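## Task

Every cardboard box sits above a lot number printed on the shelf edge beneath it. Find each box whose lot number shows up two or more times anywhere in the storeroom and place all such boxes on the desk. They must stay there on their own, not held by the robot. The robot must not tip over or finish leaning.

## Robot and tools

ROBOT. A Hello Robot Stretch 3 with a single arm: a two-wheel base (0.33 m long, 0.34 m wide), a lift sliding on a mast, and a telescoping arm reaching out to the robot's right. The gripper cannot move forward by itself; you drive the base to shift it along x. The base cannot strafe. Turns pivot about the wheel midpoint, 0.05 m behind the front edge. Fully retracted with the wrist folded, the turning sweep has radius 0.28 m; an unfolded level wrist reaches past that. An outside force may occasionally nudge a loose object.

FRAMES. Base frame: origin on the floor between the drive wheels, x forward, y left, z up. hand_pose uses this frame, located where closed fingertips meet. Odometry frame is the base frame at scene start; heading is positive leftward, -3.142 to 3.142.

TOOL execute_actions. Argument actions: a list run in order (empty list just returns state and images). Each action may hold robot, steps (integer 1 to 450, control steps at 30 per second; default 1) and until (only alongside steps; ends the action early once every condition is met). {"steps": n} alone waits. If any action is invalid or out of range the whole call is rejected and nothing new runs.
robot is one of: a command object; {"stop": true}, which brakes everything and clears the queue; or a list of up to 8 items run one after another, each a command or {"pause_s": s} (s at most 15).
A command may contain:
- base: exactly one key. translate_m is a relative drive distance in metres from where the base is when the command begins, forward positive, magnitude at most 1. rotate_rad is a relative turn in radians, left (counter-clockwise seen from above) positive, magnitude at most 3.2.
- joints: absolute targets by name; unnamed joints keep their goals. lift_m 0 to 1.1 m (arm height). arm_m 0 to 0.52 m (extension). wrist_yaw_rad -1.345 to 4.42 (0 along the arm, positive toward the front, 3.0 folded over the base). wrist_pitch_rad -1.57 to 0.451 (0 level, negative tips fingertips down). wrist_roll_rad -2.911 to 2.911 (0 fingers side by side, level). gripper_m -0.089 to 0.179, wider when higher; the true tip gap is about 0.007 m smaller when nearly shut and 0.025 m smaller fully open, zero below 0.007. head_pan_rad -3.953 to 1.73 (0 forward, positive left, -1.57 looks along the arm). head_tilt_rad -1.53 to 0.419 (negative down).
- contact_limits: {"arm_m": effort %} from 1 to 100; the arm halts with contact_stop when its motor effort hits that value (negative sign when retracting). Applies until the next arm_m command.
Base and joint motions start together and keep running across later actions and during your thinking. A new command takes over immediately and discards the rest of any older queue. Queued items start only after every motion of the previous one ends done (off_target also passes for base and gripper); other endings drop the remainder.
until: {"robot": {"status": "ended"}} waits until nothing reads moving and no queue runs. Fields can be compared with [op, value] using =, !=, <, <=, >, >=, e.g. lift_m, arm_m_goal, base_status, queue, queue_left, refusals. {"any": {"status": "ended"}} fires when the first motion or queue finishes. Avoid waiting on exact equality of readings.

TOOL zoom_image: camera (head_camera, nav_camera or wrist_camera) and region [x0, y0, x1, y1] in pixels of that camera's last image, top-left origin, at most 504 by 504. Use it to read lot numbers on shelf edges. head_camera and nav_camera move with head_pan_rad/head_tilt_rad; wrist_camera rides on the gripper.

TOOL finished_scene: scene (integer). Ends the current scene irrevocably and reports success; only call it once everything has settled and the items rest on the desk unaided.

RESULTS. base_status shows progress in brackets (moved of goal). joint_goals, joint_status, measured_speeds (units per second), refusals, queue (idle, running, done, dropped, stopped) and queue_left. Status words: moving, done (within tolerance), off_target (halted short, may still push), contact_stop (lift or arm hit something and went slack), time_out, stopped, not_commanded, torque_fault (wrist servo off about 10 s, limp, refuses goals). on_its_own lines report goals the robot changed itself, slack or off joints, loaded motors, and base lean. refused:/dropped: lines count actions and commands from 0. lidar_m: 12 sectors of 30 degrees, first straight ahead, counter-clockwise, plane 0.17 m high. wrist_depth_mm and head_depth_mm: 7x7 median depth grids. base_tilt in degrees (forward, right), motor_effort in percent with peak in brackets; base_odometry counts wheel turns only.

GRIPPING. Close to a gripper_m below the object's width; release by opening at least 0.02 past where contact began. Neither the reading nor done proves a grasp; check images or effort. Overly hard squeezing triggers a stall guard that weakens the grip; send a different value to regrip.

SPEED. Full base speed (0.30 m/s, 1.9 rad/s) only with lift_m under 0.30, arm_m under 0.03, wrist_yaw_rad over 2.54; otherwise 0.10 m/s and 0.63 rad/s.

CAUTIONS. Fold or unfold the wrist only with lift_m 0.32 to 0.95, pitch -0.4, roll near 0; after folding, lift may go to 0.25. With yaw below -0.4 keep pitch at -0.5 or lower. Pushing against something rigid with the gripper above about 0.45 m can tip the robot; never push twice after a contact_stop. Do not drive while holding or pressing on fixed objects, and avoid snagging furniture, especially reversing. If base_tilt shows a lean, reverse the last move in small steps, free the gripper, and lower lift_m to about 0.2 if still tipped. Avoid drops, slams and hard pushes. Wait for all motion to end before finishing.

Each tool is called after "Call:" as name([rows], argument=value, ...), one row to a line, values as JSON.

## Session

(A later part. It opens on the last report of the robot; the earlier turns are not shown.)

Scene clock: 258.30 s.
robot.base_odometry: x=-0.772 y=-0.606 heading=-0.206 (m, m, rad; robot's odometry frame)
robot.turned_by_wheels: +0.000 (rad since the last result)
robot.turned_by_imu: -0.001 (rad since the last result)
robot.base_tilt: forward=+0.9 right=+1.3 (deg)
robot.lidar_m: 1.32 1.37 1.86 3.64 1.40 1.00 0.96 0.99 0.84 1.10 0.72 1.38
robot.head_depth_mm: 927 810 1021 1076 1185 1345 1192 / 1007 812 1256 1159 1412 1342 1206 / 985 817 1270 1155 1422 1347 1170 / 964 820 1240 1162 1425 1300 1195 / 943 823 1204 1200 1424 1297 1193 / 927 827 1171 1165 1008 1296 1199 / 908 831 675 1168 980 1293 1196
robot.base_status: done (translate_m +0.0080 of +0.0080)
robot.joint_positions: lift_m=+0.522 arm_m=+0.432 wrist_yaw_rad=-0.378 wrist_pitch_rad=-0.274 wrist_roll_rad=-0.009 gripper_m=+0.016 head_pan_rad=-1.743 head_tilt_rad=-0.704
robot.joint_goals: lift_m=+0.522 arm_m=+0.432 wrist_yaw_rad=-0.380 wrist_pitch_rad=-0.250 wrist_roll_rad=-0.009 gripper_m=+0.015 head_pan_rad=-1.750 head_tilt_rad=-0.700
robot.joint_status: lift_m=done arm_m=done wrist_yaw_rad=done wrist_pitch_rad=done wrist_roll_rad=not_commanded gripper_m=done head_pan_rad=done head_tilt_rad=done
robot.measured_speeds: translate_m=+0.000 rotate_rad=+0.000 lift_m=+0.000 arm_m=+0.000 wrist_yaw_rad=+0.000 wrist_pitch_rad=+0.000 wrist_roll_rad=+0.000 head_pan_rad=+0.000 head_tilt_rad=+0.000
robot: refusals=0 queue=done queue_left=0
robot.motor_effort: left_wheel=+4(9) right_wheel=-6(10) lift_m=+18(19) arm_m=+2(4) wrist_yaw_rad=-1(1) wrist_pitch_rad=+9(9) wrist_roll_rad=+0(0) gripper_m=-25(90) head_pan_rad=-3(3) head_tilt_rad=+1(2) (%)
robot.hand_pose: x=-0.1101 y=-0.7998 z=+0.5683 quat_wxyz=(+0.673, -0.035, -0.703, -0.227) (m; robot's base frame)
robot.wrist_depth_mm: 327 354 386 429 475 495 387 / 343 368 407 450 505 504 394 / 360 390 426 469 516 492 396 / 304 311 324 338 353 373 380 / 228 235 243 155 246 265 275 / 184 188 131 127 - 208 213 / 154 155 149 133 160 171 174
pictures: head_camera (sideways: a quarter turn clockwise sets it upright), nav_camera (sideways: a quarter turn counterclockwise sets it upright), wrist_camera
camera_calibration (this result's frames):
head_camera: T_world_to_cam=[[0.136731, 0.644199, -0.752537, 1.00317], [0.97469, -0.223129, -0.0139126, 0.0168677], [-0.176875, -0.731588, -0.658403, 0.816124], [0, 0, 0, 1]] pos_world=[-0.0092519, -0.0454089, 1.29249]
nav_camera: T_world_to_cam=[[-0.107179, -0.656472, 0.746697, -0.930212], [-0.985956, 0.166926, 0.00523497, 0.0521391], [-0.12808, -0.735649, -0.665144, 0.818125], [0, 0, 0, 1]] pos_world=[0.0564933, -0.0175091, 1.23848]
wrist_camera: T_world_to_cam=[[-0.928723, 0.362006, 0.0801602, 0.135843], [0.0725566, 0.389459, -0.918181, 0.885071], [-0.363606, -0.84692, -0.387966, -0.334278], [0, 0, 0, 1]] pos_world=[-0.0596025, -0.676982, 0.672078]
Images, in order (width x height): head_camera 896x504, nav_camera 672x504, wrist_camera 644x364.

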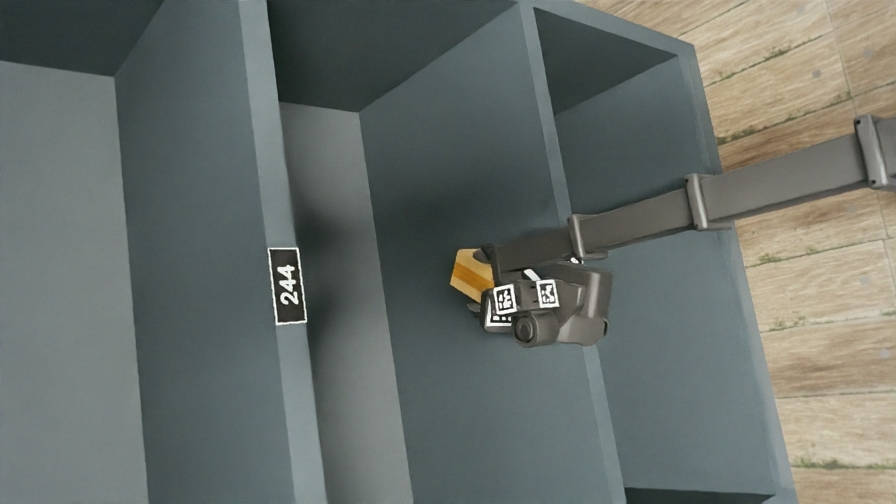

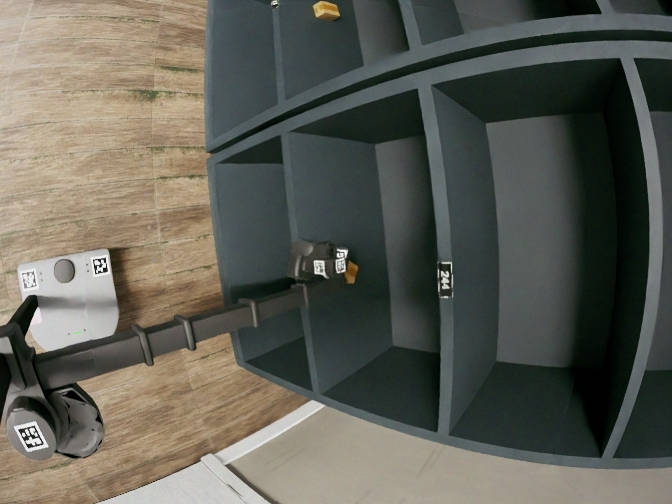

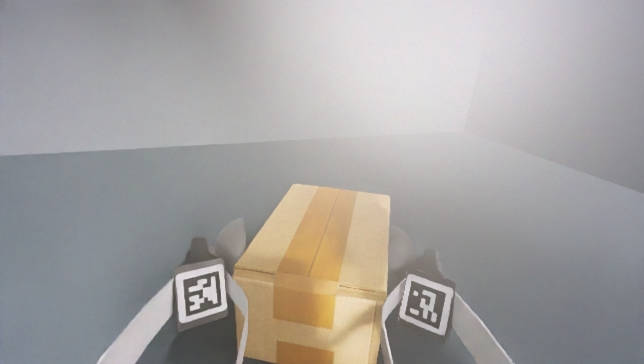

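Call:
execute_actions([
  {"robot":[{"joints":{"lift_m":0.545}},{"joints":{"arm_m":0.0,"wrist_yaw_rad":0.0}}],"steps":450,"until":{"robot":{"arm_m":["<",0.12]}}},
  {"robot":{"base":{"rotate_rad":-1.819},"joints":{"wrist_pitch_rad":-0.4,"wrist_yaw_rad":2.62,"lift_m":0.36,"head_pan_rad":-0.3,"head_tilt_rad":-1.3}},"steps":450,"until":{"robot":{"status":"ended"}}},
])

Scene clock: 286.57 s.
robot.base_odometry: x=-0.772 y=-0.606 heading=-2.024 (m, m, rad; robot's odometry frame)
robot.turned_by_wheels: -1.819 (rad since the last result)
robot.turned_by_imu: -1.853 (rad since the last result)
robot.base_tilt: forward=+0.9 right=+1.3 (deg)
robot.lidar_m: 1.04 0.72 0.75 1.32 1.32 1.53 2.64 1.11 1.13 0.96 0.96 0.84
robot.head_depth_mm: 1283 1466 1416 1329 1265 1200 1144 / 1447 1495 1413 1335 1273 - 1141 / 1549 1490 1405 1333 1268 - 1133 / 936 1329 1394 1325 1261 - - / 920 1394 1378 1321 1253 - - / 913 1376 1342 1319 1245 1186 - / 909 892 1310 1316 1242 1186 1140
robot.base_status: done (rotate_rad -1.8188 of -1.8190)
robot.joint_positions: lift_m=+0.360 arm_m=+0.003 wrist_yaw_rad=+2.616 wrist_pitch_rad=-0.423 wrist_roll_rad=-0.009 gripper_m=+0.016 head_pan_rad=-0.307 head_tilt_rad=-1.284
robot.joint_goals: lift_m=+0.360 arm_m=+0.000 wrist_yaw_rad=+2.620 wrist_pitch_rad=-0.400 wrist_roll_rad=-0.009 gripper_m=+0.015 head_pan_rad=-0.300 head_tilt_rad=-1.300
robot.joint_status: lift_m=done arm_m=done wrist_yaw_rad=done wrist_pitch_rad=done wrist_roll_rad=not_commanded gripper_m=done head_pan_rad=done head_tilt_rad=done
robot.measured_speeds: translate_m=+0.000 rotate_rad=+0.000 lift_m=+0.000 arm_m=+0.000 wrist_yaw_rad=+0.000 wrist_pitch_rad=+0.000 wrist_roll_rad=+0.000 head_pan_rad=+0.000 head_tilt_rad=+0.000
robot: refusals=0 queue=done queue_left=0
robot.motor_effort: left_wheel=+5(9) right_wheel=-6(11) lift_m=+19(28) arm_m=-3(5) wrist_yaw_rad=+3(5) wrist_pitch_rad=+9(10) wrist_roll_rad=+0(0) gripper_m=-17(20) head_pan_rad=+4(51) head_tilt_rad=-9(42) (%)
robot.hand_pose: x=+0.0909 y=+0.0456 z=+0.3718 quat_wxyz=(+0.323, +0.703, -0.034, +0.633) (m; robot's base frame)
robot.wrist_depth_mm: - - - - 704 874 805 / - - - - 763 969 831 / - - - - 839 - 860 / 869 878 896 901 827 837 850 / 696 712 737 155 736 689 685 / 583 603 131 127 131 649 590 / 514 512 495 133 528 563 558
pictures: head_camera (sideways: a quarter turn clockwise sets it upright), nav_camera (sideways: a quarter turn counterclockwise sets it upright), wrist_camera
camera_calibration (this result's frames):
head_camera: T_world_to_cam=[[-0.910516, 0.314131, -0.268854, 0.379457], [0.336542, 0.940796, -0.04052, 0.0553791], [0.240208, -0.127375, -0.962328, 1.20863], [0, 0, 0, 1]] pos_world=[0.0365415, -0.0173507, 1.26736]
nav_camera: T_world_to_cam=[[0.922502, -0.285181, 0.26012, -0.302632], [-0.295826, -0.95524, 0.00185999, 0.0523259], [0.247947, -0.078666, -0.965575, 1.20633], [0, 0, 0, 1]] pos_world=[-0.00444604, 0.0585758, 1.24342]
wrist_camera: T_world_to_cam=[[0.87137, -0.484325, 0.0783813, -0.0922132], [-0.194916, -0.488341, -0.850606, 0.400004], [0.450247, 0.725915, -0.519928, 0.281904], [0, 0, 0, 1]] pos_world=[0.0313926, -0.0539613, 0.494044]
Images, in order (width x height): head_camera 896x504, nav_camera 672x504, wrist_camera 644x364.

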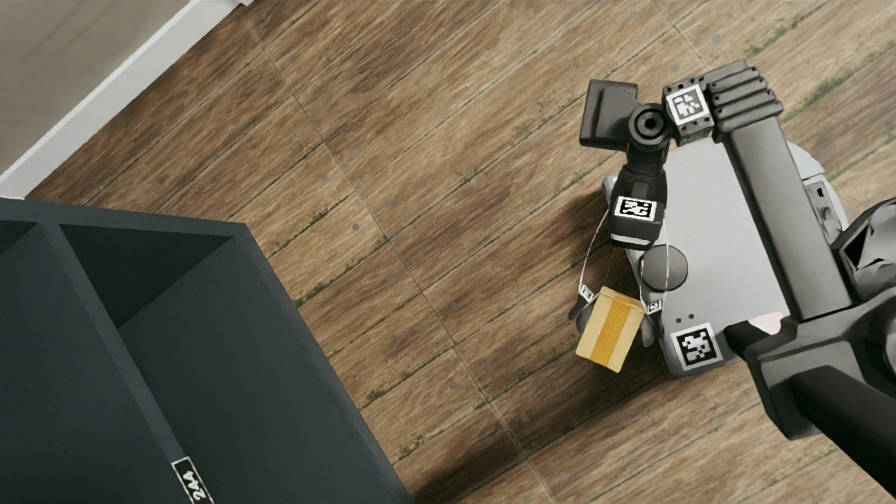

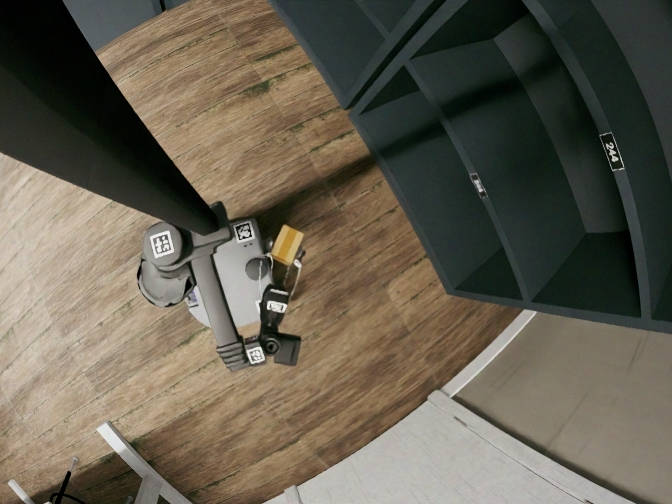

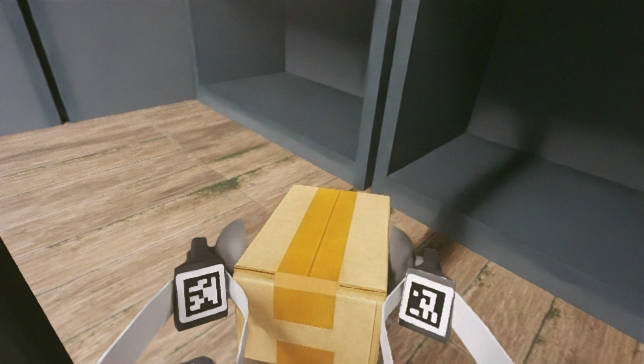

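Call:
execute_actions([
  {"robot":{"joints":{"lift_m":0.29,"head_pan_rad":-1.57,"head_tilt_rad":-0.75}},"steps":100,"until":{"robot":{"lift_m":["<",0.296]}}},
  {"robot":{"base":{"translate_m":-1.0}},"steps":300,"until":{"robot":{"translate_m":["<",-0.7]}}},
  {"robot":{"base":{"translate_m":-1.0}},"steps":300,"until":{"robot":{"base_status":["!=","moving"]}}},
  {"robot":{"joints":{"lift_m":0.79}},"steps":100,"until":{"robot":{"lift_m":[">",0.34]}}},
  {"robot":{"joints":{"wrist_yaw_rad":0.0}},"steps":300,"until":{"robot":{"wrist_yaw_rad":["<",1.0]}}},
  {"robot":{"joints":{"wrist_pitch_rad":-0.25}},"steps":300,"until":{"robot":{"status":"ended"}}},
])

Scene clock: 307.30 s.
robot.base_odometry: x=-0.027 y=+0.922 heading=-2.024 (m, m, rad; robot's odometry frame)
robot.turned_by_wheels: +0.000 (rad since the last result)
robot.turned_by_imu: -0.001 (rad since the last result)
robot.base_tilt: forward=+0.9 right=+1.3 (deg)
robot.lidar_m: 2.30 1.76 1.01 0.87 0.87 1.00 2.00 2.01 1.15 0.85 0.79 1.14
robot.head_depth_mm: 1426 1576 1026 1805 1552 1376 - / 1379 1368 1028 1574 1527 1378 - / 1340 1373 1028 1730 1499 - - / 1299 1371 1029 903 557 - 1169 / 1256 1348 1032 877 1567 1333 1171 / 1223 1317 1035 874 1532 1344 1169 / 1191 1295 1040 854 1571 1338 1180
robot.base_status: done (translate_m -1.0000 of -1.0000)
robot.joint_positions: lift_m=+0.790 arm_m=+0.003 wrist_yaw_rad=+0.003 wrist_pitch_rad=-0.285 wrist_roll_rad=-0.009 gripper_m=+0.016 head_pan_rad=-1.563 head_tilt_rad=-0.754
robot.joint_goals: lift_m=+0.790 arm_m=+0.000 wrist_yaw_rad=+0.000 wrist_pitch_rad=-0.250 wrist_roll_rad=-0.009 gripper_m=+0.015 head_pan_rad=-1.570 head_tilt_rad=-0.750
robot.joint_status: lift_m=done arm_m=done wrist_yaw_rad=done wrist_pitch_rad=done wrist_roll_rad=not_commanded gripper_m=done head_pan_rad=done head_tilt_rad=done
robot.measured_speeds: translate_m=+0.000 rotate_rad=+0.000 lift_m=+0.000 arm_m=+0.000 wrist_yaw_rad=+0.000 wrist_pitch_rad=+0.000 wrist_roll_rad=+0.000 head_pan_rad=+0.000 head_tilt_rad=+0.000
robot: refusals=0 queue=done queue_left=0
robot.motor_effort: left_wheel=+5(9) right_wheel=-6(15) lift_m=+25(28) arm_m=-2(3) wrist_yaw_rad=-2(5) wrist_pitch_rad=+13(15) wrist_roll_rad=+0(0) gripper_m=-17(18) head_pan_rad=-3(49) head_tilt_rad=+2(32) (%)
robot.hand_pose: x=-0.0207 y=-0.3872 z=+0.8334 quat_wxyz=(+0.704, +0.102, -0.696, -0.099) (m; robot's base frame)
robot.wrist_depth_mm: 932 971 - - - - - / 953 - - - - - - / 695 729 779 830 887 - - / 477 489 517 535 560 625 - / 399 423 435 156 - - - / - - 131 127 132 - - / - - 800 132 - - -
pictures: head_camera (sideways: a quarter turn clockwise sets it upright), nav_camera (sideways: a quarter turn counterclockwise sets it upright), wrist_camera
camera_calibration (this result's frames):
head_camera: T_world_to_cam=[[0.0189379, 0.694937, -0.718821, 0.959943], [0.998881, -0.0443093, -0.0165208, 0.0201146], [-0.0433313, -0.717704, -0.694998, 0.862909], [0, 0, 0, 1]] pos_world=[-0.000880363, -0.0468949, 1.29008]
nav_camera: T_world_to_cam=[[0.0123314, -0.701423, 0.712639, -0.886553], [-0.999909, -0.0124996, 0.0049995, 0.0525311], [0.00540094, -0.712636, -0.701513, 0.864615], [0, 0, 0, 1]] pos_world=[0.0587891, -0.00503595, 1.23807]
wrist_camera: T_world_to_cam=[[-0.996734, -0.0103081, 0.0800918, -0.0972763], [-0.0775704, 0.397898, -0.914144, 0.958118], [-0.0224453, -0.917372, -0.397398, 0.138219], [0, 0, 0, 1]] pos_world=[-0.0195347, -0.255438, 0.938577]
Images, in order (width x height): head_camera 896x504, nav_camera 672x504, wrist_camera 644x364.

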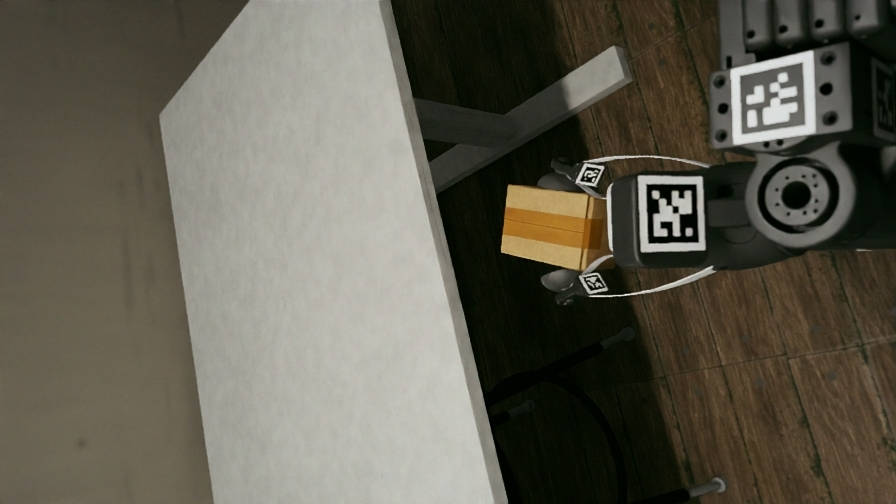

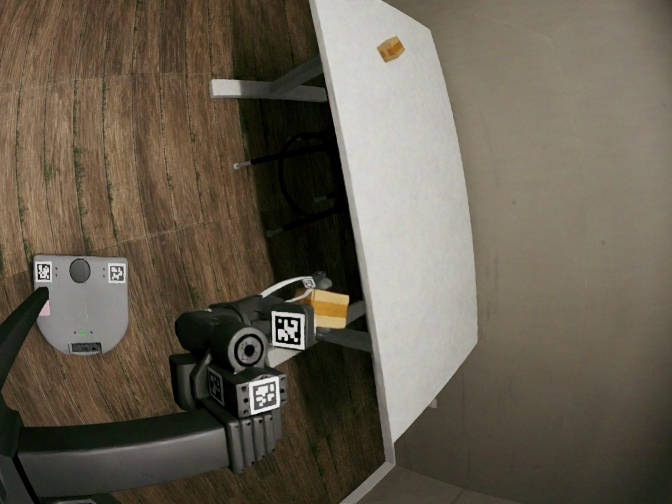

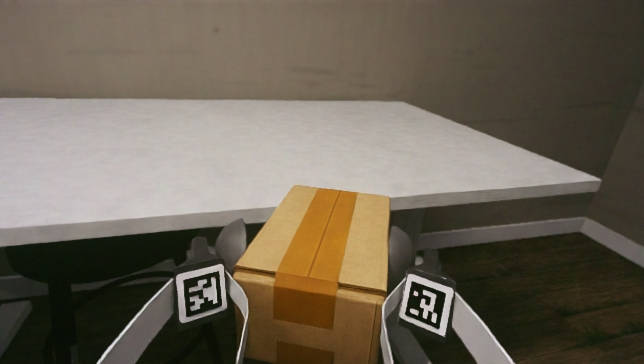

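Call:
execute_actions([
  {"robot":[{"base":{"rotate_rad":0.25},"joints":{"arm_m":0.51,"lift_m":0.75}},{"joints":{"lift_m":0.716}}],"steps":450,"until":{"robot":{"status":"ended"}}},
])

Scene clock: 317.10 s.
robot.base_odometry: x=-0.027 y=+0.922 heading=-1.775 (m, m, rad; robot's odometry frame)
robot.turned_by_wheels: +0.250 (rad since the last result)
robot.turned_by_imu: +0.253 (rad since the last result)
robot.base_tilt: forward=+0.8 right=+1.4 (deg)
robot.lidar_m: 2.30 1.26 0.91 0.87 0.90 1.22 2.00 2.05 1.15 0.85 0.79 1.98
robot.head_depth_mm: 1264 1345 1024 897 1548 1366 - / 1256 1338 1043 871 - 1309 1167 / 1249 1337 - 899 1563 1335 1172 / 1238 1330 1133 873 1534 1338 1166 / 1232 1323 1032 877 1570 1347 1172 / 1229 1316 1034 875 1528 1344 1177 / 1228 1317 1035 878 1570 1346 1176
robot.base_status: done (rotate_rad +0.2498 of +0.2500)
robot.joint_positions: lift_m=+0.716 arm_m=+0.510 wrist_yaw_rad=+0.002 wrist_pitch_rad=-0.284 wrist_roll_rad=-0.009 gripper_m=+0.016 head_pan_rad=-1.563 head_tilt_rad=-0.754
robot.joint_goals: lift_m=+0.716 arm_m=+0.510 wrist_yaw_rad=+0.000 wrist_pitch_rad=-0.250 wrist_roll_rad=-0.009 gripper_m=+0.015 head_pan_rad=-1.570 head_tilt_rad=-0.750
robot.joint_status: lift_m=done arm_m=done wrist_yaw_rad=done wrist_pitch_rad=done wrist_roll_rad=not_commanded gripper_m=done head_pan_rad=done head_tilt_rad=done
robot.measured_speeds: translate_m=+0.000 rotate_rad=+0.000 lift_m=+0.000 arm_m=+0.000 wrist_yaw_rad=+0.000 wrist_pitch_rad=+0.000 wrist_roll_rad=+0.000 head_pan_rad=+0.000 head_tilt_rad=+0.000
robot: refusals=0 queue=done queue_left=0
robot.motor_effort: left_wheel=-5(9) right_wheel=+6(11) lift_m=+19(25) arm_m=+2(4) wrist_yaw_rad=-1(3) wrist_pitch_rad=+13(13) wrist_roll_rad=+0(0) gripper_m=-18(18) head_pan_rad=-3(2) head_tilt_rad=+1(2) (%)
robot.hand_pose: x=-0.0210 y=-0.8939 z=+0.7600 quat_wxyz=(+0.704, +0.101, -0.696, -0.099) (m; robot's base frame)
robot.wrist_depth_mm: 600 600 610 604 616 616 614 / 641 645 642 649 648 643 643 / 450 474 503 540 571 622 665 / 308 318 331 346 363 378 397 / 236 241 250 155 254 273 281 / 189 194 131 127 132 214 219 / 159 161 154 133 166 177 178
pictures: head_camera (sideways: a quarter turn clockwise sets it upright), nav_camera (sideways: a quarter turn counterclockwise sets it upright), wrist_camera
camera_calibration (this result's frames):
head_camera: T_world_to_cam=[[0.0189587, 0.694668, -0.71908, 0.96028], [0.99888, -0.0443425, -0.0165014, 0.0200894], [-0.0433488, -0.717962, -0.694731, 0.862562], [0, 0, 0, 1]] pos_world=[-0.000881598, -0.0468992, 1.2901]
nav_camera: T_world_to_cam=[[0.0123104, -0.701157, 0.7129, -0.886894], [-0.99991, -0.0124707, 0.0050013, 0.0525288], [0.00538364, -0.712897, -0.701248, 0.86427], [0, 0, 0, 1]] pos_world=[0.0587892, -0.00506114, 1.23807]
wrist_camera: T_world_to_cam=[[-0.996747, -0.0088984, 0.0800969, -0.0956834], [-0.0770288, 0.397365, -0.914422, 1.09231], [-0.0236909, -0.917617, -0.396758, -0.356582], [0, 0, 0, 1]] pos_world=[-0.0196807, -0.762103, 0.865017]
Images, in order (width x height): head_camera 896x504, nav_camera 672x504, wrist_camera 644x364.

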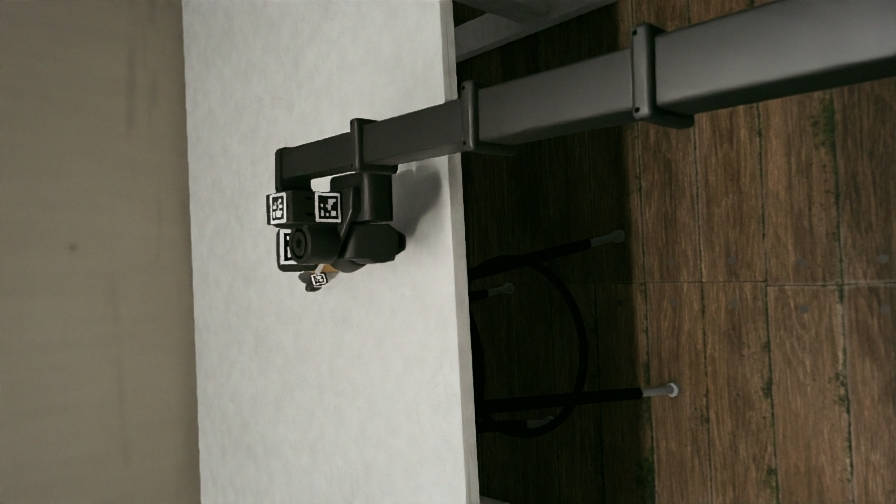

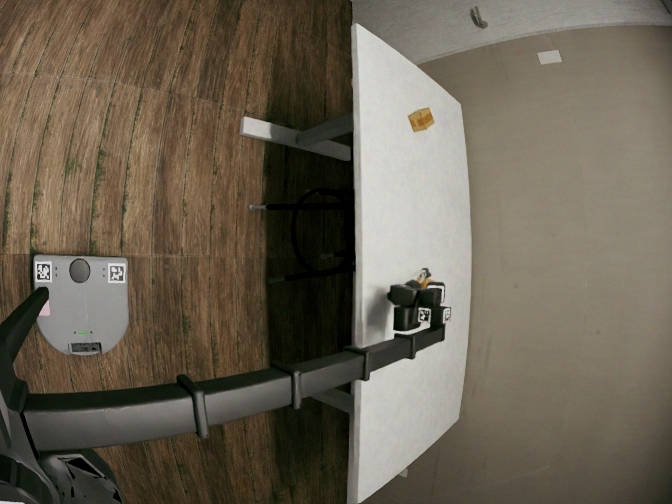

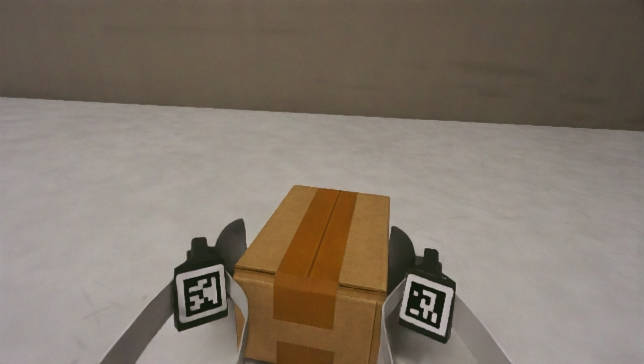

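Call:
execute_actions([
  {"robot":[{"joints":{"lift_m":0.712}},{"joints":{"gripper_m":0.13}},{"joints":{"arm_m":0.0,"lift_m":0.73}}],"steps":450,"until":{"robot":{"arm_m":["<",0.16]}}},
  {"robot":{"base":{"rotate_rad":-0.345},"joints":{"wrist_pitch_rad":-0.4,"wrist_yaw_rad":2.8,"lift_m":0.28,"gripper_m":0.04,"head_tilt_rad":-0.5}},"steps":450,"until":{"robot":{"base_status":"done"}}},
  {"robot":{"base":{"translate_m":-0.3}},"steps":450,"until":{"robot":{"lift_m":["<",0.295]}}},
])

Scene clock: 337.57 s.
robot.base_odometry: x=+0.099 y=+1.129 heading=-2.119 (m, m, rad; robot's odometry frame)
robot.turned_by_wheels: -0.345 (rad since the last result)
robot.turned_by_imu: -0.353 (rad since the last result)
robot.base_tilt: forward=+0.3 right=+1.3 (deg)
robot.lidar_m: 2.57 1.92 0.97 0.79 0.79 0.86 1.78 1.78 1.87 1.13 0.95 0.96
robot.head_depth_mm: 1559 1718 1904 2147 1960 1577 1306 / 1496 1656 1823 2005 1918 1575 1312 / 1441 1576 1718 1178 1853 1580 1321 / 1378 1502 1632 1178 1457 1537 1319 / 1338 1439 1558 1188 994 1582 1322 / 1284 1385 1487 1192 955 1602 1321 / 1246 1338 1454 1198 928 1598 1333
robot.base_status: moving (translate_m -0.2421 of -0.3000)
robot.joint_positions: lift_m=+0.293 arm_m=+0.003 wrist_yaw_rad=+2.797 wrist_pitch_rad=-0.414 wrist_roll_rad=-0.009 gripper_m=+0.040 head_pan_rad=-1.563 head_tilt_rad=-0.507
robot.joint_goals: lift_m=+0.280 arm_m=+0.000 wrist_yaw_rad=+2.800 wrist_pitch_rad=-0.400 wrist_roll_rad=-0.009 gripper_m=+0.040 head_pan_rad=-1.570 head_tilt_rad=-0.500
robot.joint_status: lift_m=moving arm_m=moving wrist_yaw_rad=moving wrist_pitch_rad=moving wrist_roll_rad=not_commanded gripper_m=done head_pan_rad=done head_tilt_rad=done
robot.measured_speeds: translate_m=-0.118 rotate_rad=-0.001 lift_m=-0.076 arm_m=+0.000 wrist_yaw_rad=+0.000 wrist_pitch_rad=+0.000 wrist_roll_rad=+0.000 head_pan_rad=+0.000 head_tilt_rad=+0.000
robot: refusals=0 queue=running queue_left=0
robot.motor_effort: left_wheel=-5(9) right_wheel=-16(16) lift_m=+17(27) arm_m=-2(5) wrist_yaw_rad=+2(5) wrist_pitch_rad=+7(13) wrist_roll_rad=+0(0) gripper_m=+0(81) head_pan_rad=-3(3) head_tilt_rad=+3(22) (%)
robot.hand_pose: x=+0.0548 y=+0.0636 z=+0.3069 quat_wxyz=(+0.262, +0.703, +0.026, +0.660) (m; robot's base frame)
robot.wrist_depth_mm: 626 711 818 - - - - / 679 747 890 - - - - / - 792 939 - - - - / - 778 804 828 864 879 916 / - 624 662 660 682 688 693 / - 520 - 541 572 574 573 / 442 - - 460 462 485 495
pictures: head_camera (sideways: a quarter turn clockwise sets it upright), nav_camera (sideways: a quarter turn counterclockwise sets it upright), wrist_camera
camera_calibration (this result's frames):
head_camera: T_world_to_cam=[[0.0205029, 0.497759, -0.867073, 1.1532], [0.998895, -0.0468875, -0.00329667, 0.00290144], [-0.0422959, -0.866047, -0.49817, 0.606847], [0, 0, 0, 1]] pos_world=[-0.000874987, -0.0483201, 1.30223]
nav_camera: T_world_to_cam=[[0.0107755, -0.505558, 0.862726, -1.08219], [-0.999921, -0.0110132, 0.00603541, 0.0511808], [0.00645011, -0.862723, -0.505636, 0.609794], [0, 0, 0, 1]] pos_world=[0.0589048, -0.0204649, 1.24166]
wrist_camera: T_world_to_cam=[[0.943805, -0.321037, 0.078532, -0.0613229], [-0.101717, -0.508232, -0.855193, 0.344171], [0.314461, 0.799147, -0.512326, 0.251792], [0, 0, 0, 1]] pos_world=[0.0137063, -0.0459873, 0.428148]
Images, in order (width x height): head_camera 896x504, nav_camera 672x504, wrist_camera 644x364.

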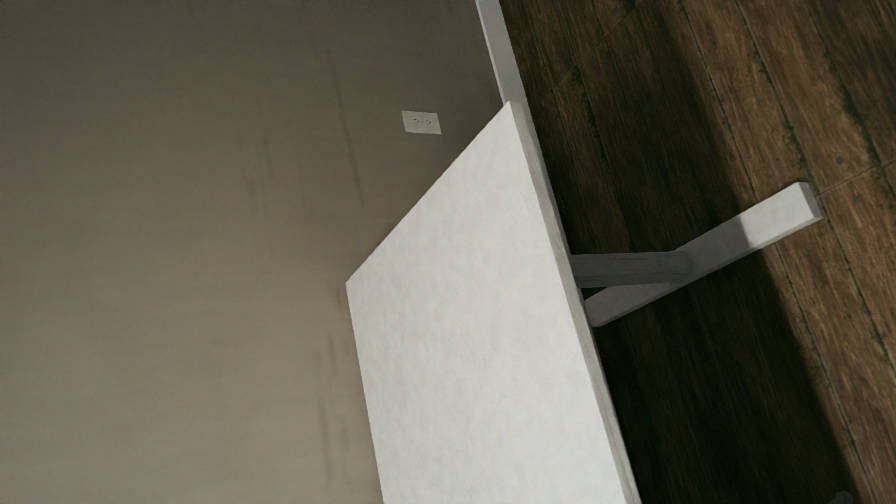

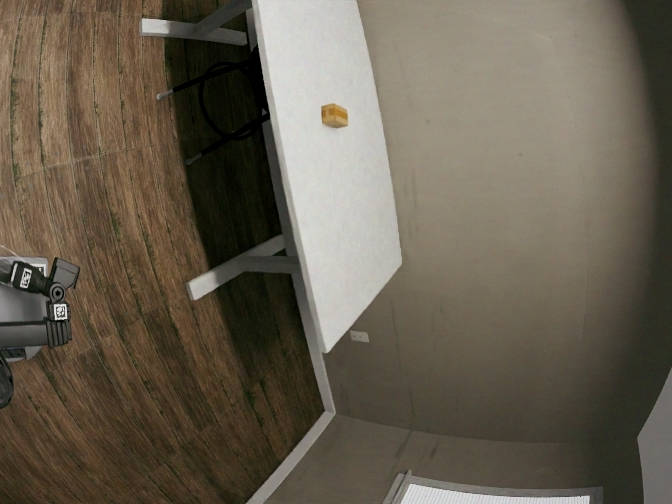

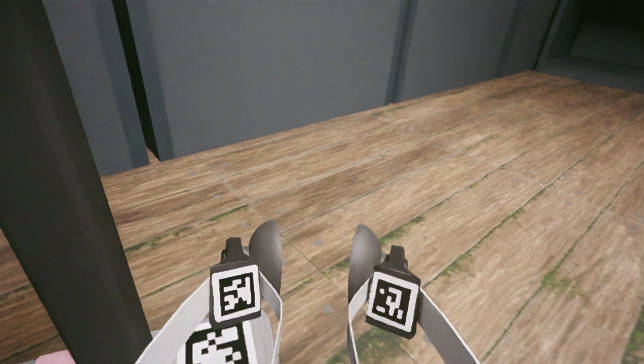

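Call:
execute_actions([
  {"robot":{"base":{"translate_m":-1.0},"joints":{"head_pan_rad":-0.3,"head_tilt_rad":-0.5}},"steps":300,"until":{"robot":{"translate_m":["<",-0.29]}}},
  {"robot":[{"base":{"translate_m":-1.0}},{"base":{"rotate_rad":1.916}}],"steps":450,"until":{"robot":{"status":"ended"}}},
])

Scene clock: 348.93 s.
robot.base_odometry: x=+0.802 y=+2.279 heading=-0.204 (m, m, rad; robot's odometry frame)
robot.turned_by_wheels: +1.916 (rad since the last result)
robot.turned_by_imu: +1.948 (rad since the last result)
robot.base_tilt: forward=+0.9 right=+1.2 (deg)
robot.lidar_m: 1.78 0.73 0.53 0.51 0.53 0.72 1.95 1.77 2.59 1.25 0.60 0.72
robot.head_depth_mm: 710 751 794 843 895 959 1030 / 1727 1897 2068 2248 1783 1185 1254 / 1671 1818 1996 2226 1980 1583 1313 / 1608 1751 1931 2139 1998 1585 1322 / 1543 1682 1851 2036 2006 1600 1328 / 1506 1627 1771 1949 2009 1599 1330 / 1465 1571 1706 1873 1978 1614 1327
robot.base_status: done (rotate_rad +1.9158 of +1.9160)
robot.joint_positions: lift_m=+0.280 arm_m=+0.003 wrist_yaw_rad=+2.797 wrist_pitch_rad=-0.415 wrist_roll_rad=-0.009 gripper_m=+0.040 head_pan_rad=-0.307 head_tilt_rad=-0.506
robot.joint_goals: lift_m=+0.280 arm_m=+0.000 wrist_yaw_rad=+2.800 wrist_pitch_rad=-0.400 wrist_roll_rad=-0.009 gripper_m=+0.040 head_pan_rad=-0.300 head_tilt_rad=-0.500
robot.joint_status: lift_m=done arm_m=done wrist_yaw_rad=done wrist_pitch_rad=done wrist_roll_rad=not_commanded gripper_m=done head_pan_rad=done head_tilt_rad=done
robot.measured_speeds: translate_m=+0.000 rotate_rad=+0.000 lift_m=+0.000 arm_m=+0.000 wrist_yaw_rad=+0.000 wrist_pitch_rad=+0.000 wrist_roll_rad=+0.000 head_pan_rad=+0.000 head_tilt_rad=+0.000
robot: refusals=0 queue=done queue_left=0
robot.motor_effort: left_wheel=-5(12) right_wheel=+6(17) lift_m=+19(18) arm_m=-4(2) wrist_yaw_rad=+3(5) wrist_pitch_rad=+6(7) wrist_roll_rad=+0(1) gripper_m=+0(1) head_pan_rad=+4(48) head_tilt_rad=+3(4) (%)
robot.hand_pose: x=+0.0546 y=+0.0636 z=+0.2935 quat_wxyz=(+0.262, +0.703, +0.027, +0.660) (m; robot's base frame)
robot.wrist_depth_mm: 435 455 501 544 598 660 746 / 462 495 534 589 652 729 818 / - 530 576 635 716 817 933 / - 572 617 685 747 827 883 / - 586 621 631 659 660 689 / - 510 - 528 549 544 559 / 433 - - 447 446 471 474
pictures: head_camera (sideways: a quarter turn clockwise sets it upright), nav_camera (sideways: a quarter turn counterclockwise sets it upright), wrist_camera
camera_calibration (this result's frames):
head_camera: T_world_to_cam=[[-0.466606, 0.173324, -0.867317, 1.15649], [0.353545, 0.935412, -0.00327003, 0.00680341], [0.810731, -0.308161, -0.497746, 0.601092], [0, 0, 0, 1]] pos_world=[0.0498932, -0.0215782, 1.30225]
nav_camera: T_world_to_cam=[[0.483698, -0.145992, 0.862973, -1.0854], [-0.298802, -0.954296, 0.00603711, 0.0469017], [0.82265, -0.260778, -0.505214, 0.604266], [0, 0, 0, 1]] pos_world=[0.0419219, 0.0438769, 1.24167]
wrist_camera: T_world_to_cam=[[0.944102, -0.320168, 0.0785111, -0.0601495], [-0.101645, -0.509286, -0.854573, 0.332533], [0.313591, 0.798824, -0.513362, 0.245438], [0, 0, 0, 1]] pos_world=[0.0136204, -0.0459653, 0.414895]
Images, in order (width x height): head_camera 896x504, nav_camera 672x504, wrist_camera 644x364.

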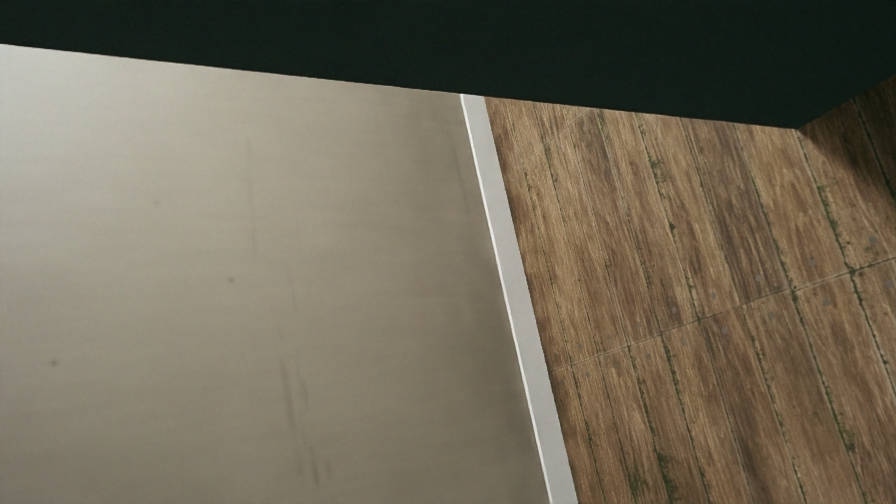

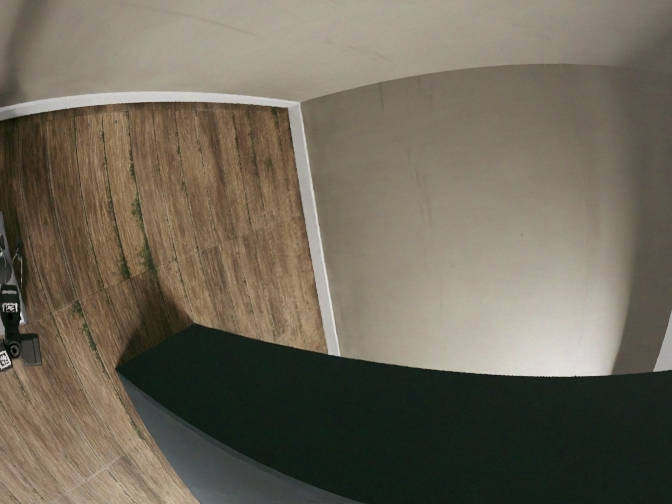

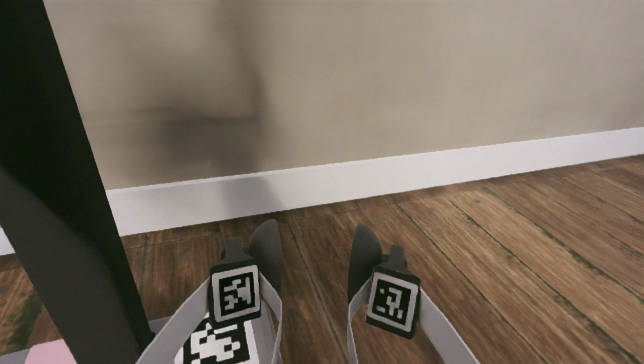

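Call:
execute_actions([
  {"robot":{"base":{"translate_m":1.0},"joints":{"head_pan_rad":-0.7,"head_tilt_rad":-0.4}},"steps":300,"until":{"robot":{"translate_m":[">",0.38]}}},
  {"robot":[{"base":{"translate_m":1.0}},{"base":{"rotate_rad":-1.571}},{"base":{"translate_m":0.3}}],"steps":450,"until":{"robot":{"status":"ended"}}},
])

Scene clock: 365.37 s.
robot.base_odometry: x=+2.101 y=+1.705 heading=-1.774 (m, m, rad; robot's odometry frame)
robot.turned_by_wheels: -1.571 (rad since the last result)
robot.turned_by_imu: -1.602 (rad since the last result)
robot.base_tilt: forward=+0.9 right=+1.2 (deg)
robot.lidar_m: 1.62 0.57 0.41 0.39 0.41 0.55 0.83 0.85 1.16 0.83 0.65 1.25
robot.head_depth_mm: 1015 1087 1130 806 1270 1017 1220 / 998 1191 1215 872 1323 1020 1289 / 974 1305 1335 1470 1330 1132 1328 / 957 1318 1343 1506 1334 1588 1376 / 1107 1207 1250 1378 1410 1565 1423 / 1042 1122 1198 1334 1524 1712 1431 / 1142 1948 1874 2092 2170 1753 1434
robot.base_status: done (translate_m +0.3000 of +0.3000)
robot.joint_positions: lift_m=+0.280 arm_m=+0.003 wrist_yaw_rad=+2.797 wrist_pitch_rad=-0.415 wrist_roll_rad=-0.009 gripper_m=+0.040 head_pan_rad=-0.693 head_tilt_rad=-0.408
robot.joint_goals: lift_m=+0.280 arm_m=+0.000 wrist_yaw_rad=+2.800 wrist_pitch_rad=-0.400 wrist_roll_rad=-0.009 gripper_m=+0.040 head_pan_rad=-0.700 head_tilt_rad=-0.400
robot.joint_status: lift_m=done arm_m=done wrist_yaw_rad=done wrist_pitch_rad=done wrist_roll_rad=not_commanded gripper_m=done head_pan_rad=done head_tilt_rad=done
robot.measured_speeds: translate_m=+0.000 rotate_rad=+0.000 lift_m=+0.000 arm_m=+0.000 wrist_yaw_rad=+0.000 wrist_pitch_rad=+0.000 wrist_roll_rad=+0.000 head_pan_rad=+0.000 head_tilt_rad=+0.000
robot: refusals=0 queue=done queue_left=0
robot.motor_effort: left_wheel=+5(14) right_wheel=-6(13) lift_m=+19(19) arm_m=-2(3) wrist_yaw_rad=+2(3) wrist_pitch_rad=+6(6) wrist_roll_rad=+0(0) gripper_m=+0(1) head_pan_rad=-3(31) head_tilt_rad=+3(16) (%)
robot.hand_pose: x=+0.0546 y=+0.0635 z=+0.2935 quat_wxyz=(+0.262, +0.703, +0.027, +0.660) (m; robot's base frame)
robot.wrist_depth_mm: 344 362 393 426 476 527 593 / 367 385 422 461 514 585 651 / - 417 454 511 564 639 760 / - 447 495 562 628 715 817 / - 489 522 588 640 663 695 / - 509 - 531 556 550 552 / 433 - - 447 445 464 476
pictures: head_camera (sideways: a quarter turn clockwise sets it upright), nav_camera (sideways: a quarter turn counterclockwise sets it upright), wrist_camera
camera_calibration (this result's frames):
head_camera: T_world_to_cam=[[-0.299421, 0.280274, -0.912027, 1.21379], [0.679961, 0.733246, 0.00209988, -0.0021787], [0.669328, -0.619514, -0.410125, 0.48794], [0, 0, 0, 1]] pos_world=[0.0383239, -0.0363109, 1.30713]
nav_camera: T_world_to_cam=[[0.325851, -0.261644, 0.908495, -1.14382], [-0.636792, -0.77101, 0.00634993, 0.0485554], [0.698797, -0.580592, -0.417847, 0.491338], [0, 0, 0, 1]] pos_world=[0.0602879, 0.0234301, 1.24415]
wrist_camera: T_world_to_cam=[[0.94412, -0.320116, 0.0785087, -0.0601382], [-0.101664, -0.509405, -0.854501, 0.332487], [0.313532, 0.798769, -0.513483, 0.245474], [0, 0, 0, 1]] pos_world=[0.0136157, -0.0459578, 0.414878]
Images, in order (width x height): head_camera 896x504, nav_camera 672x504, wrist_camera 644x364.

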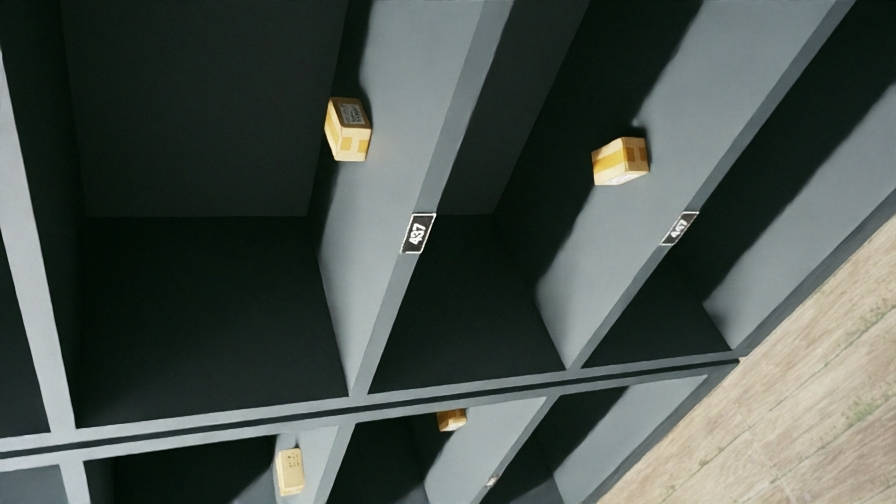

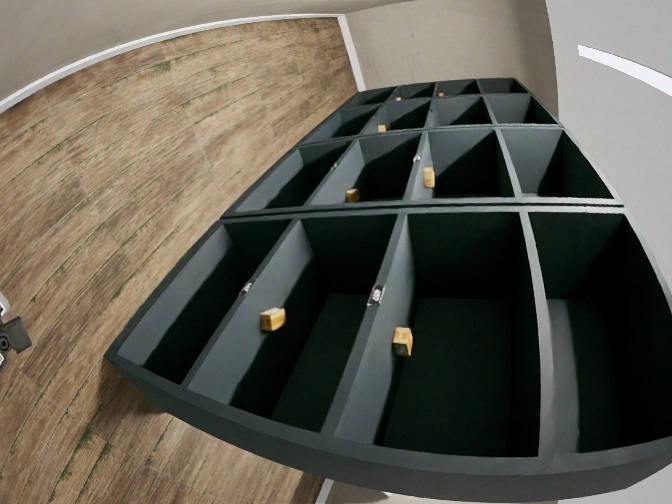

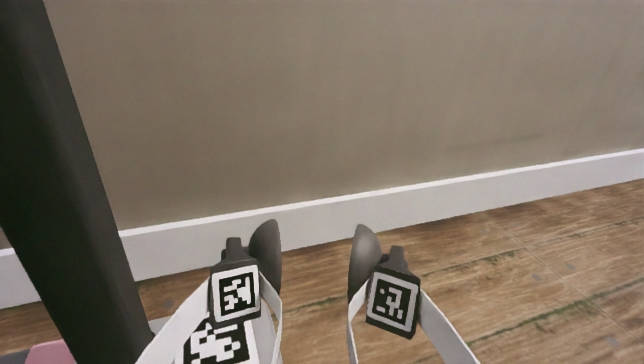

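Call:
zoom_image(camera="head_camera", region=[640, 190, 720, 265])

Call:
zoom_image(camera="head_camera", region=[380, 195, 460, 270])

Region (640, 190, 720, 265) of head_camera's 896x504 image, scaled by 6.300, with more detail than that image has; it fills the top 472 rows of this view, and the rest is white.

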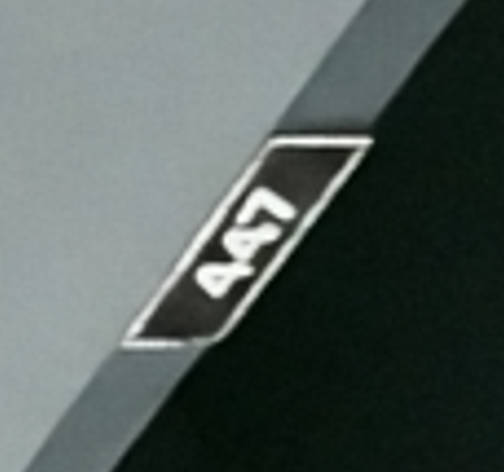

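Region (380, 195, 460, 270) of head_camera's 896x504 image, scaled by 6.300, with more detail than that image has; it fills the top 472 rows of this view, and the rest is white.

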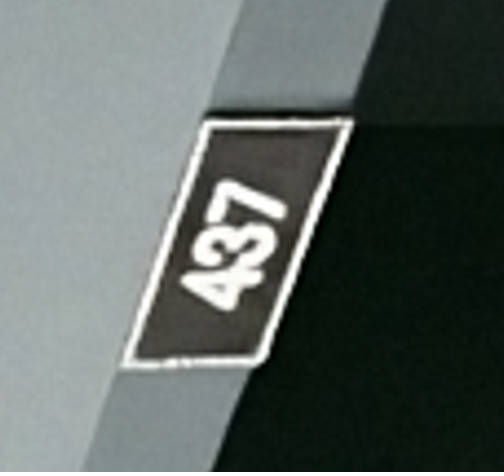

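Call:
execute_actions([
  {"robot":{"base":{"translate_m":0.95}},"steps":450,"until":{"robot":{"status":"ended"}}},
])

Scene clock: 373.70 s.
robot.base_odometry: x=+1.909 y=+0.775 heading=-1.774 (m, m, rad; robot's odometry frame)
robot.turned_by_wheels: +0.000 (rad since the last result)
robot.turned_by_imu: -0.002 (rad since the last result)
robot.base_tilt: forward=+0.8 right=+1.3 (deg)
robot.lidar_m: 1.68 0.59 0.43 0.41 0.42 0.57 1.51 0.94 1.00 0.62 0.62 1.23
robot.head_depth_mm: 999 1077 1116 760 1264 1018 896 / 1002 1175 1199 871 1325 1020 1293 / 975 1294 1316 943 1335 1096 1326 / 954 1304 1329 1476 1333 1541 1367 / 1097 1188 1237 1356 1394 1550 1424 / 1026 1111 1173 1299 1481 1659 1424 / 1086 1914 1855 1978 2171 1770 1424
robot.base_status: done (translate_m +0.9500 of +0.9500)
robot.joint_positions: lift_m=+0.280 arm_m=+0.003 wrist_yaw_rad=+2.797 wrist_pitch_rad=-0.415 wrist_roll_rad=-0.009 gripper_m=+0.040 head_pan_rad=-0.693 head_tilt_rad=-0.408
robot.joint_goals: lift_m=+0.280 arm_m=+0.000 wrist_yaw_rad=+2.800 wrist_pitch_rad=-0.400 wrist_roll_rad=-0.009 gripper_m=+0.040 head_pan_rad=-0.700 head_tilt_rad=-0.400
robot.joint_status: lift_m=done arm_m=done wrist_yaw_rad=done wrist_pitch_rad=done wrist_roll_rad=not_commanded gripper_m=done head_pan_rad=done head_tilt_rad=done
robot.measured_speeds: translate_m=+0.000 rotate_rad=+0.000 lift_m=+0.000 arm_m=+0.000 wrist_yaw_rad=+0.000 wrist_pitch_rad=+0.000 wrist_roll_rad=+0.000 head_pan_rad=+0.000 head_tilt_rad=+0.000
robot: refusals=0 queue=done queue_left=0
robot.motor_effort: left_wheel=+5(14) right_wheel=-6(11) lift_m=+19(19) arm_m=-2(2) wrist_yaw_rad=+2(2) wrist_pitch_rad=+6(6) wrist_roll_rad=+0(0) gripper_m=+0(0) head_pan_rad=-3(3) head_tilt_rad=+3(3) (%)
robot.hand_pose: x=+0.0546 y=+0.0635 z=+0.2935 quat_wxyz=(+0.262, +0.703, +0.027, +0.660) (m; robot's base frame)
robot.wrist_depth_mm: 354 376 406 444 491 545 616 / 381 398 436 481 529 599 687 / - 426 469 519 589 662 780 / - 464 514 567 642 736 833 / - 496 536 601 652 665 690 / - 510 - 519 548 543 560 / 436 - - 447 447 465 471
pictures: head_camera (sideways: a quarter turn clockwise sets it upright), nav_camera (sideways: a quarter turn counterclockwise sets it upright), wrist_camera
camera_calibration (this result's frames):
head_camera: T_world_to_cam=[[-0.29938, 0.28024, -0.912051, 1.21382], [0.67996, 0.733246, 0.00210307, -0.00218284], [0.669347, -0.619529, -0.410072, 0.48787], [0, 0, 0, 1]] pos_world=[0.0383237, -0.0363107, 1.30713]
nav_camera: T_world_to_cam=[[0.32581, -0.26161, 0.90852, -1.14385], [-0.636792, -0.77101, 0.0063501, 0.0485552], [0.698816, -0.580607, -0.417794, 0.491269], [0, 0, 0, 1]] pos_world=[0.0602905, 0.023428, 1.24415]
wrist_camera: T_world_to_cam=[[0.944126, -0.320098, 0.0785082, -0.0601352], [-0.101664, -0.509429, -0.854486, 0.332477], [0.313514, 0.798761, -0.513508, 0.245482], [0, 0, 0, 1]] pos_world=[0.013614, -0.0459573, 0.414875]
Images, in order (width x height): head_camera 896x504, nav_camera 672x504, wrist_camera 644x364.

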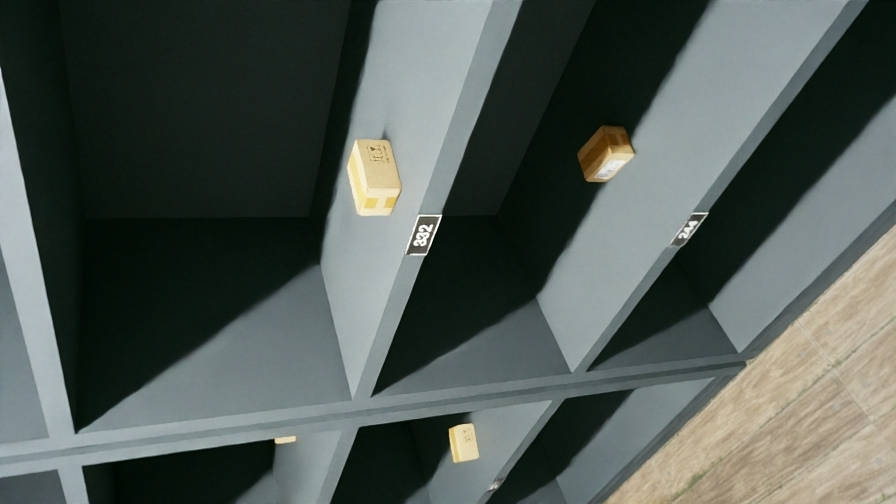

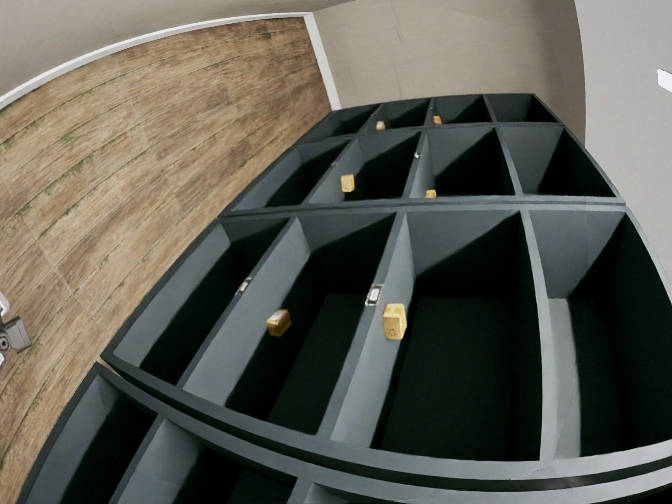

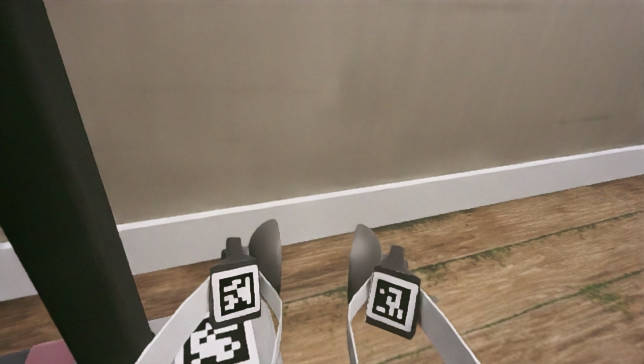

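Call:
zoom_image(camera="head_camera", region=[560, 110, 730, 265])

Call:
zoom_image(camera="head_camera", region=[385, 195, 465, 270])

Region (560, 110, 730, 265) of head_camera's 896x504 image, scaled by 2.965, with more detail than that image has; it fills the top 460 rows of this view, and the rest is white.

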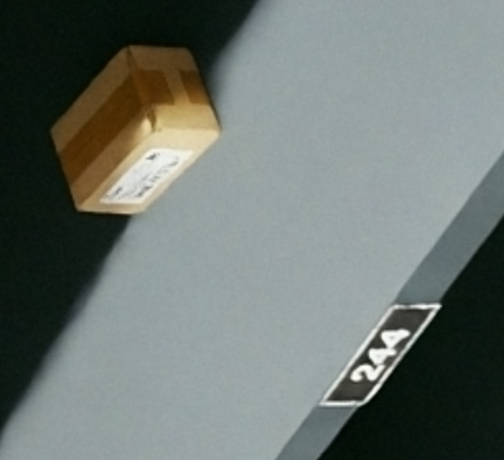

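Region (385, 195, 465, 270) of head_camera's 896x504 image, scaled by 6.300, with more detail than that image has; it fills the top 472 rows of this view, and the rest is white.

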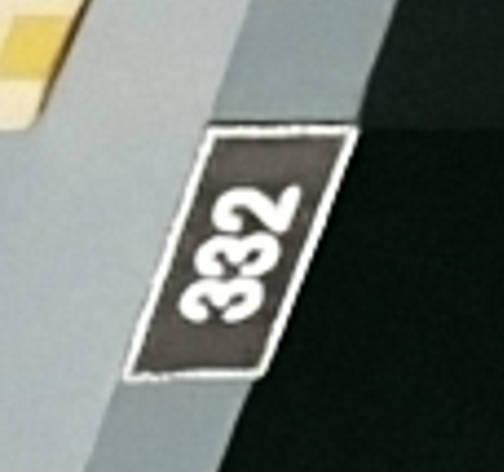

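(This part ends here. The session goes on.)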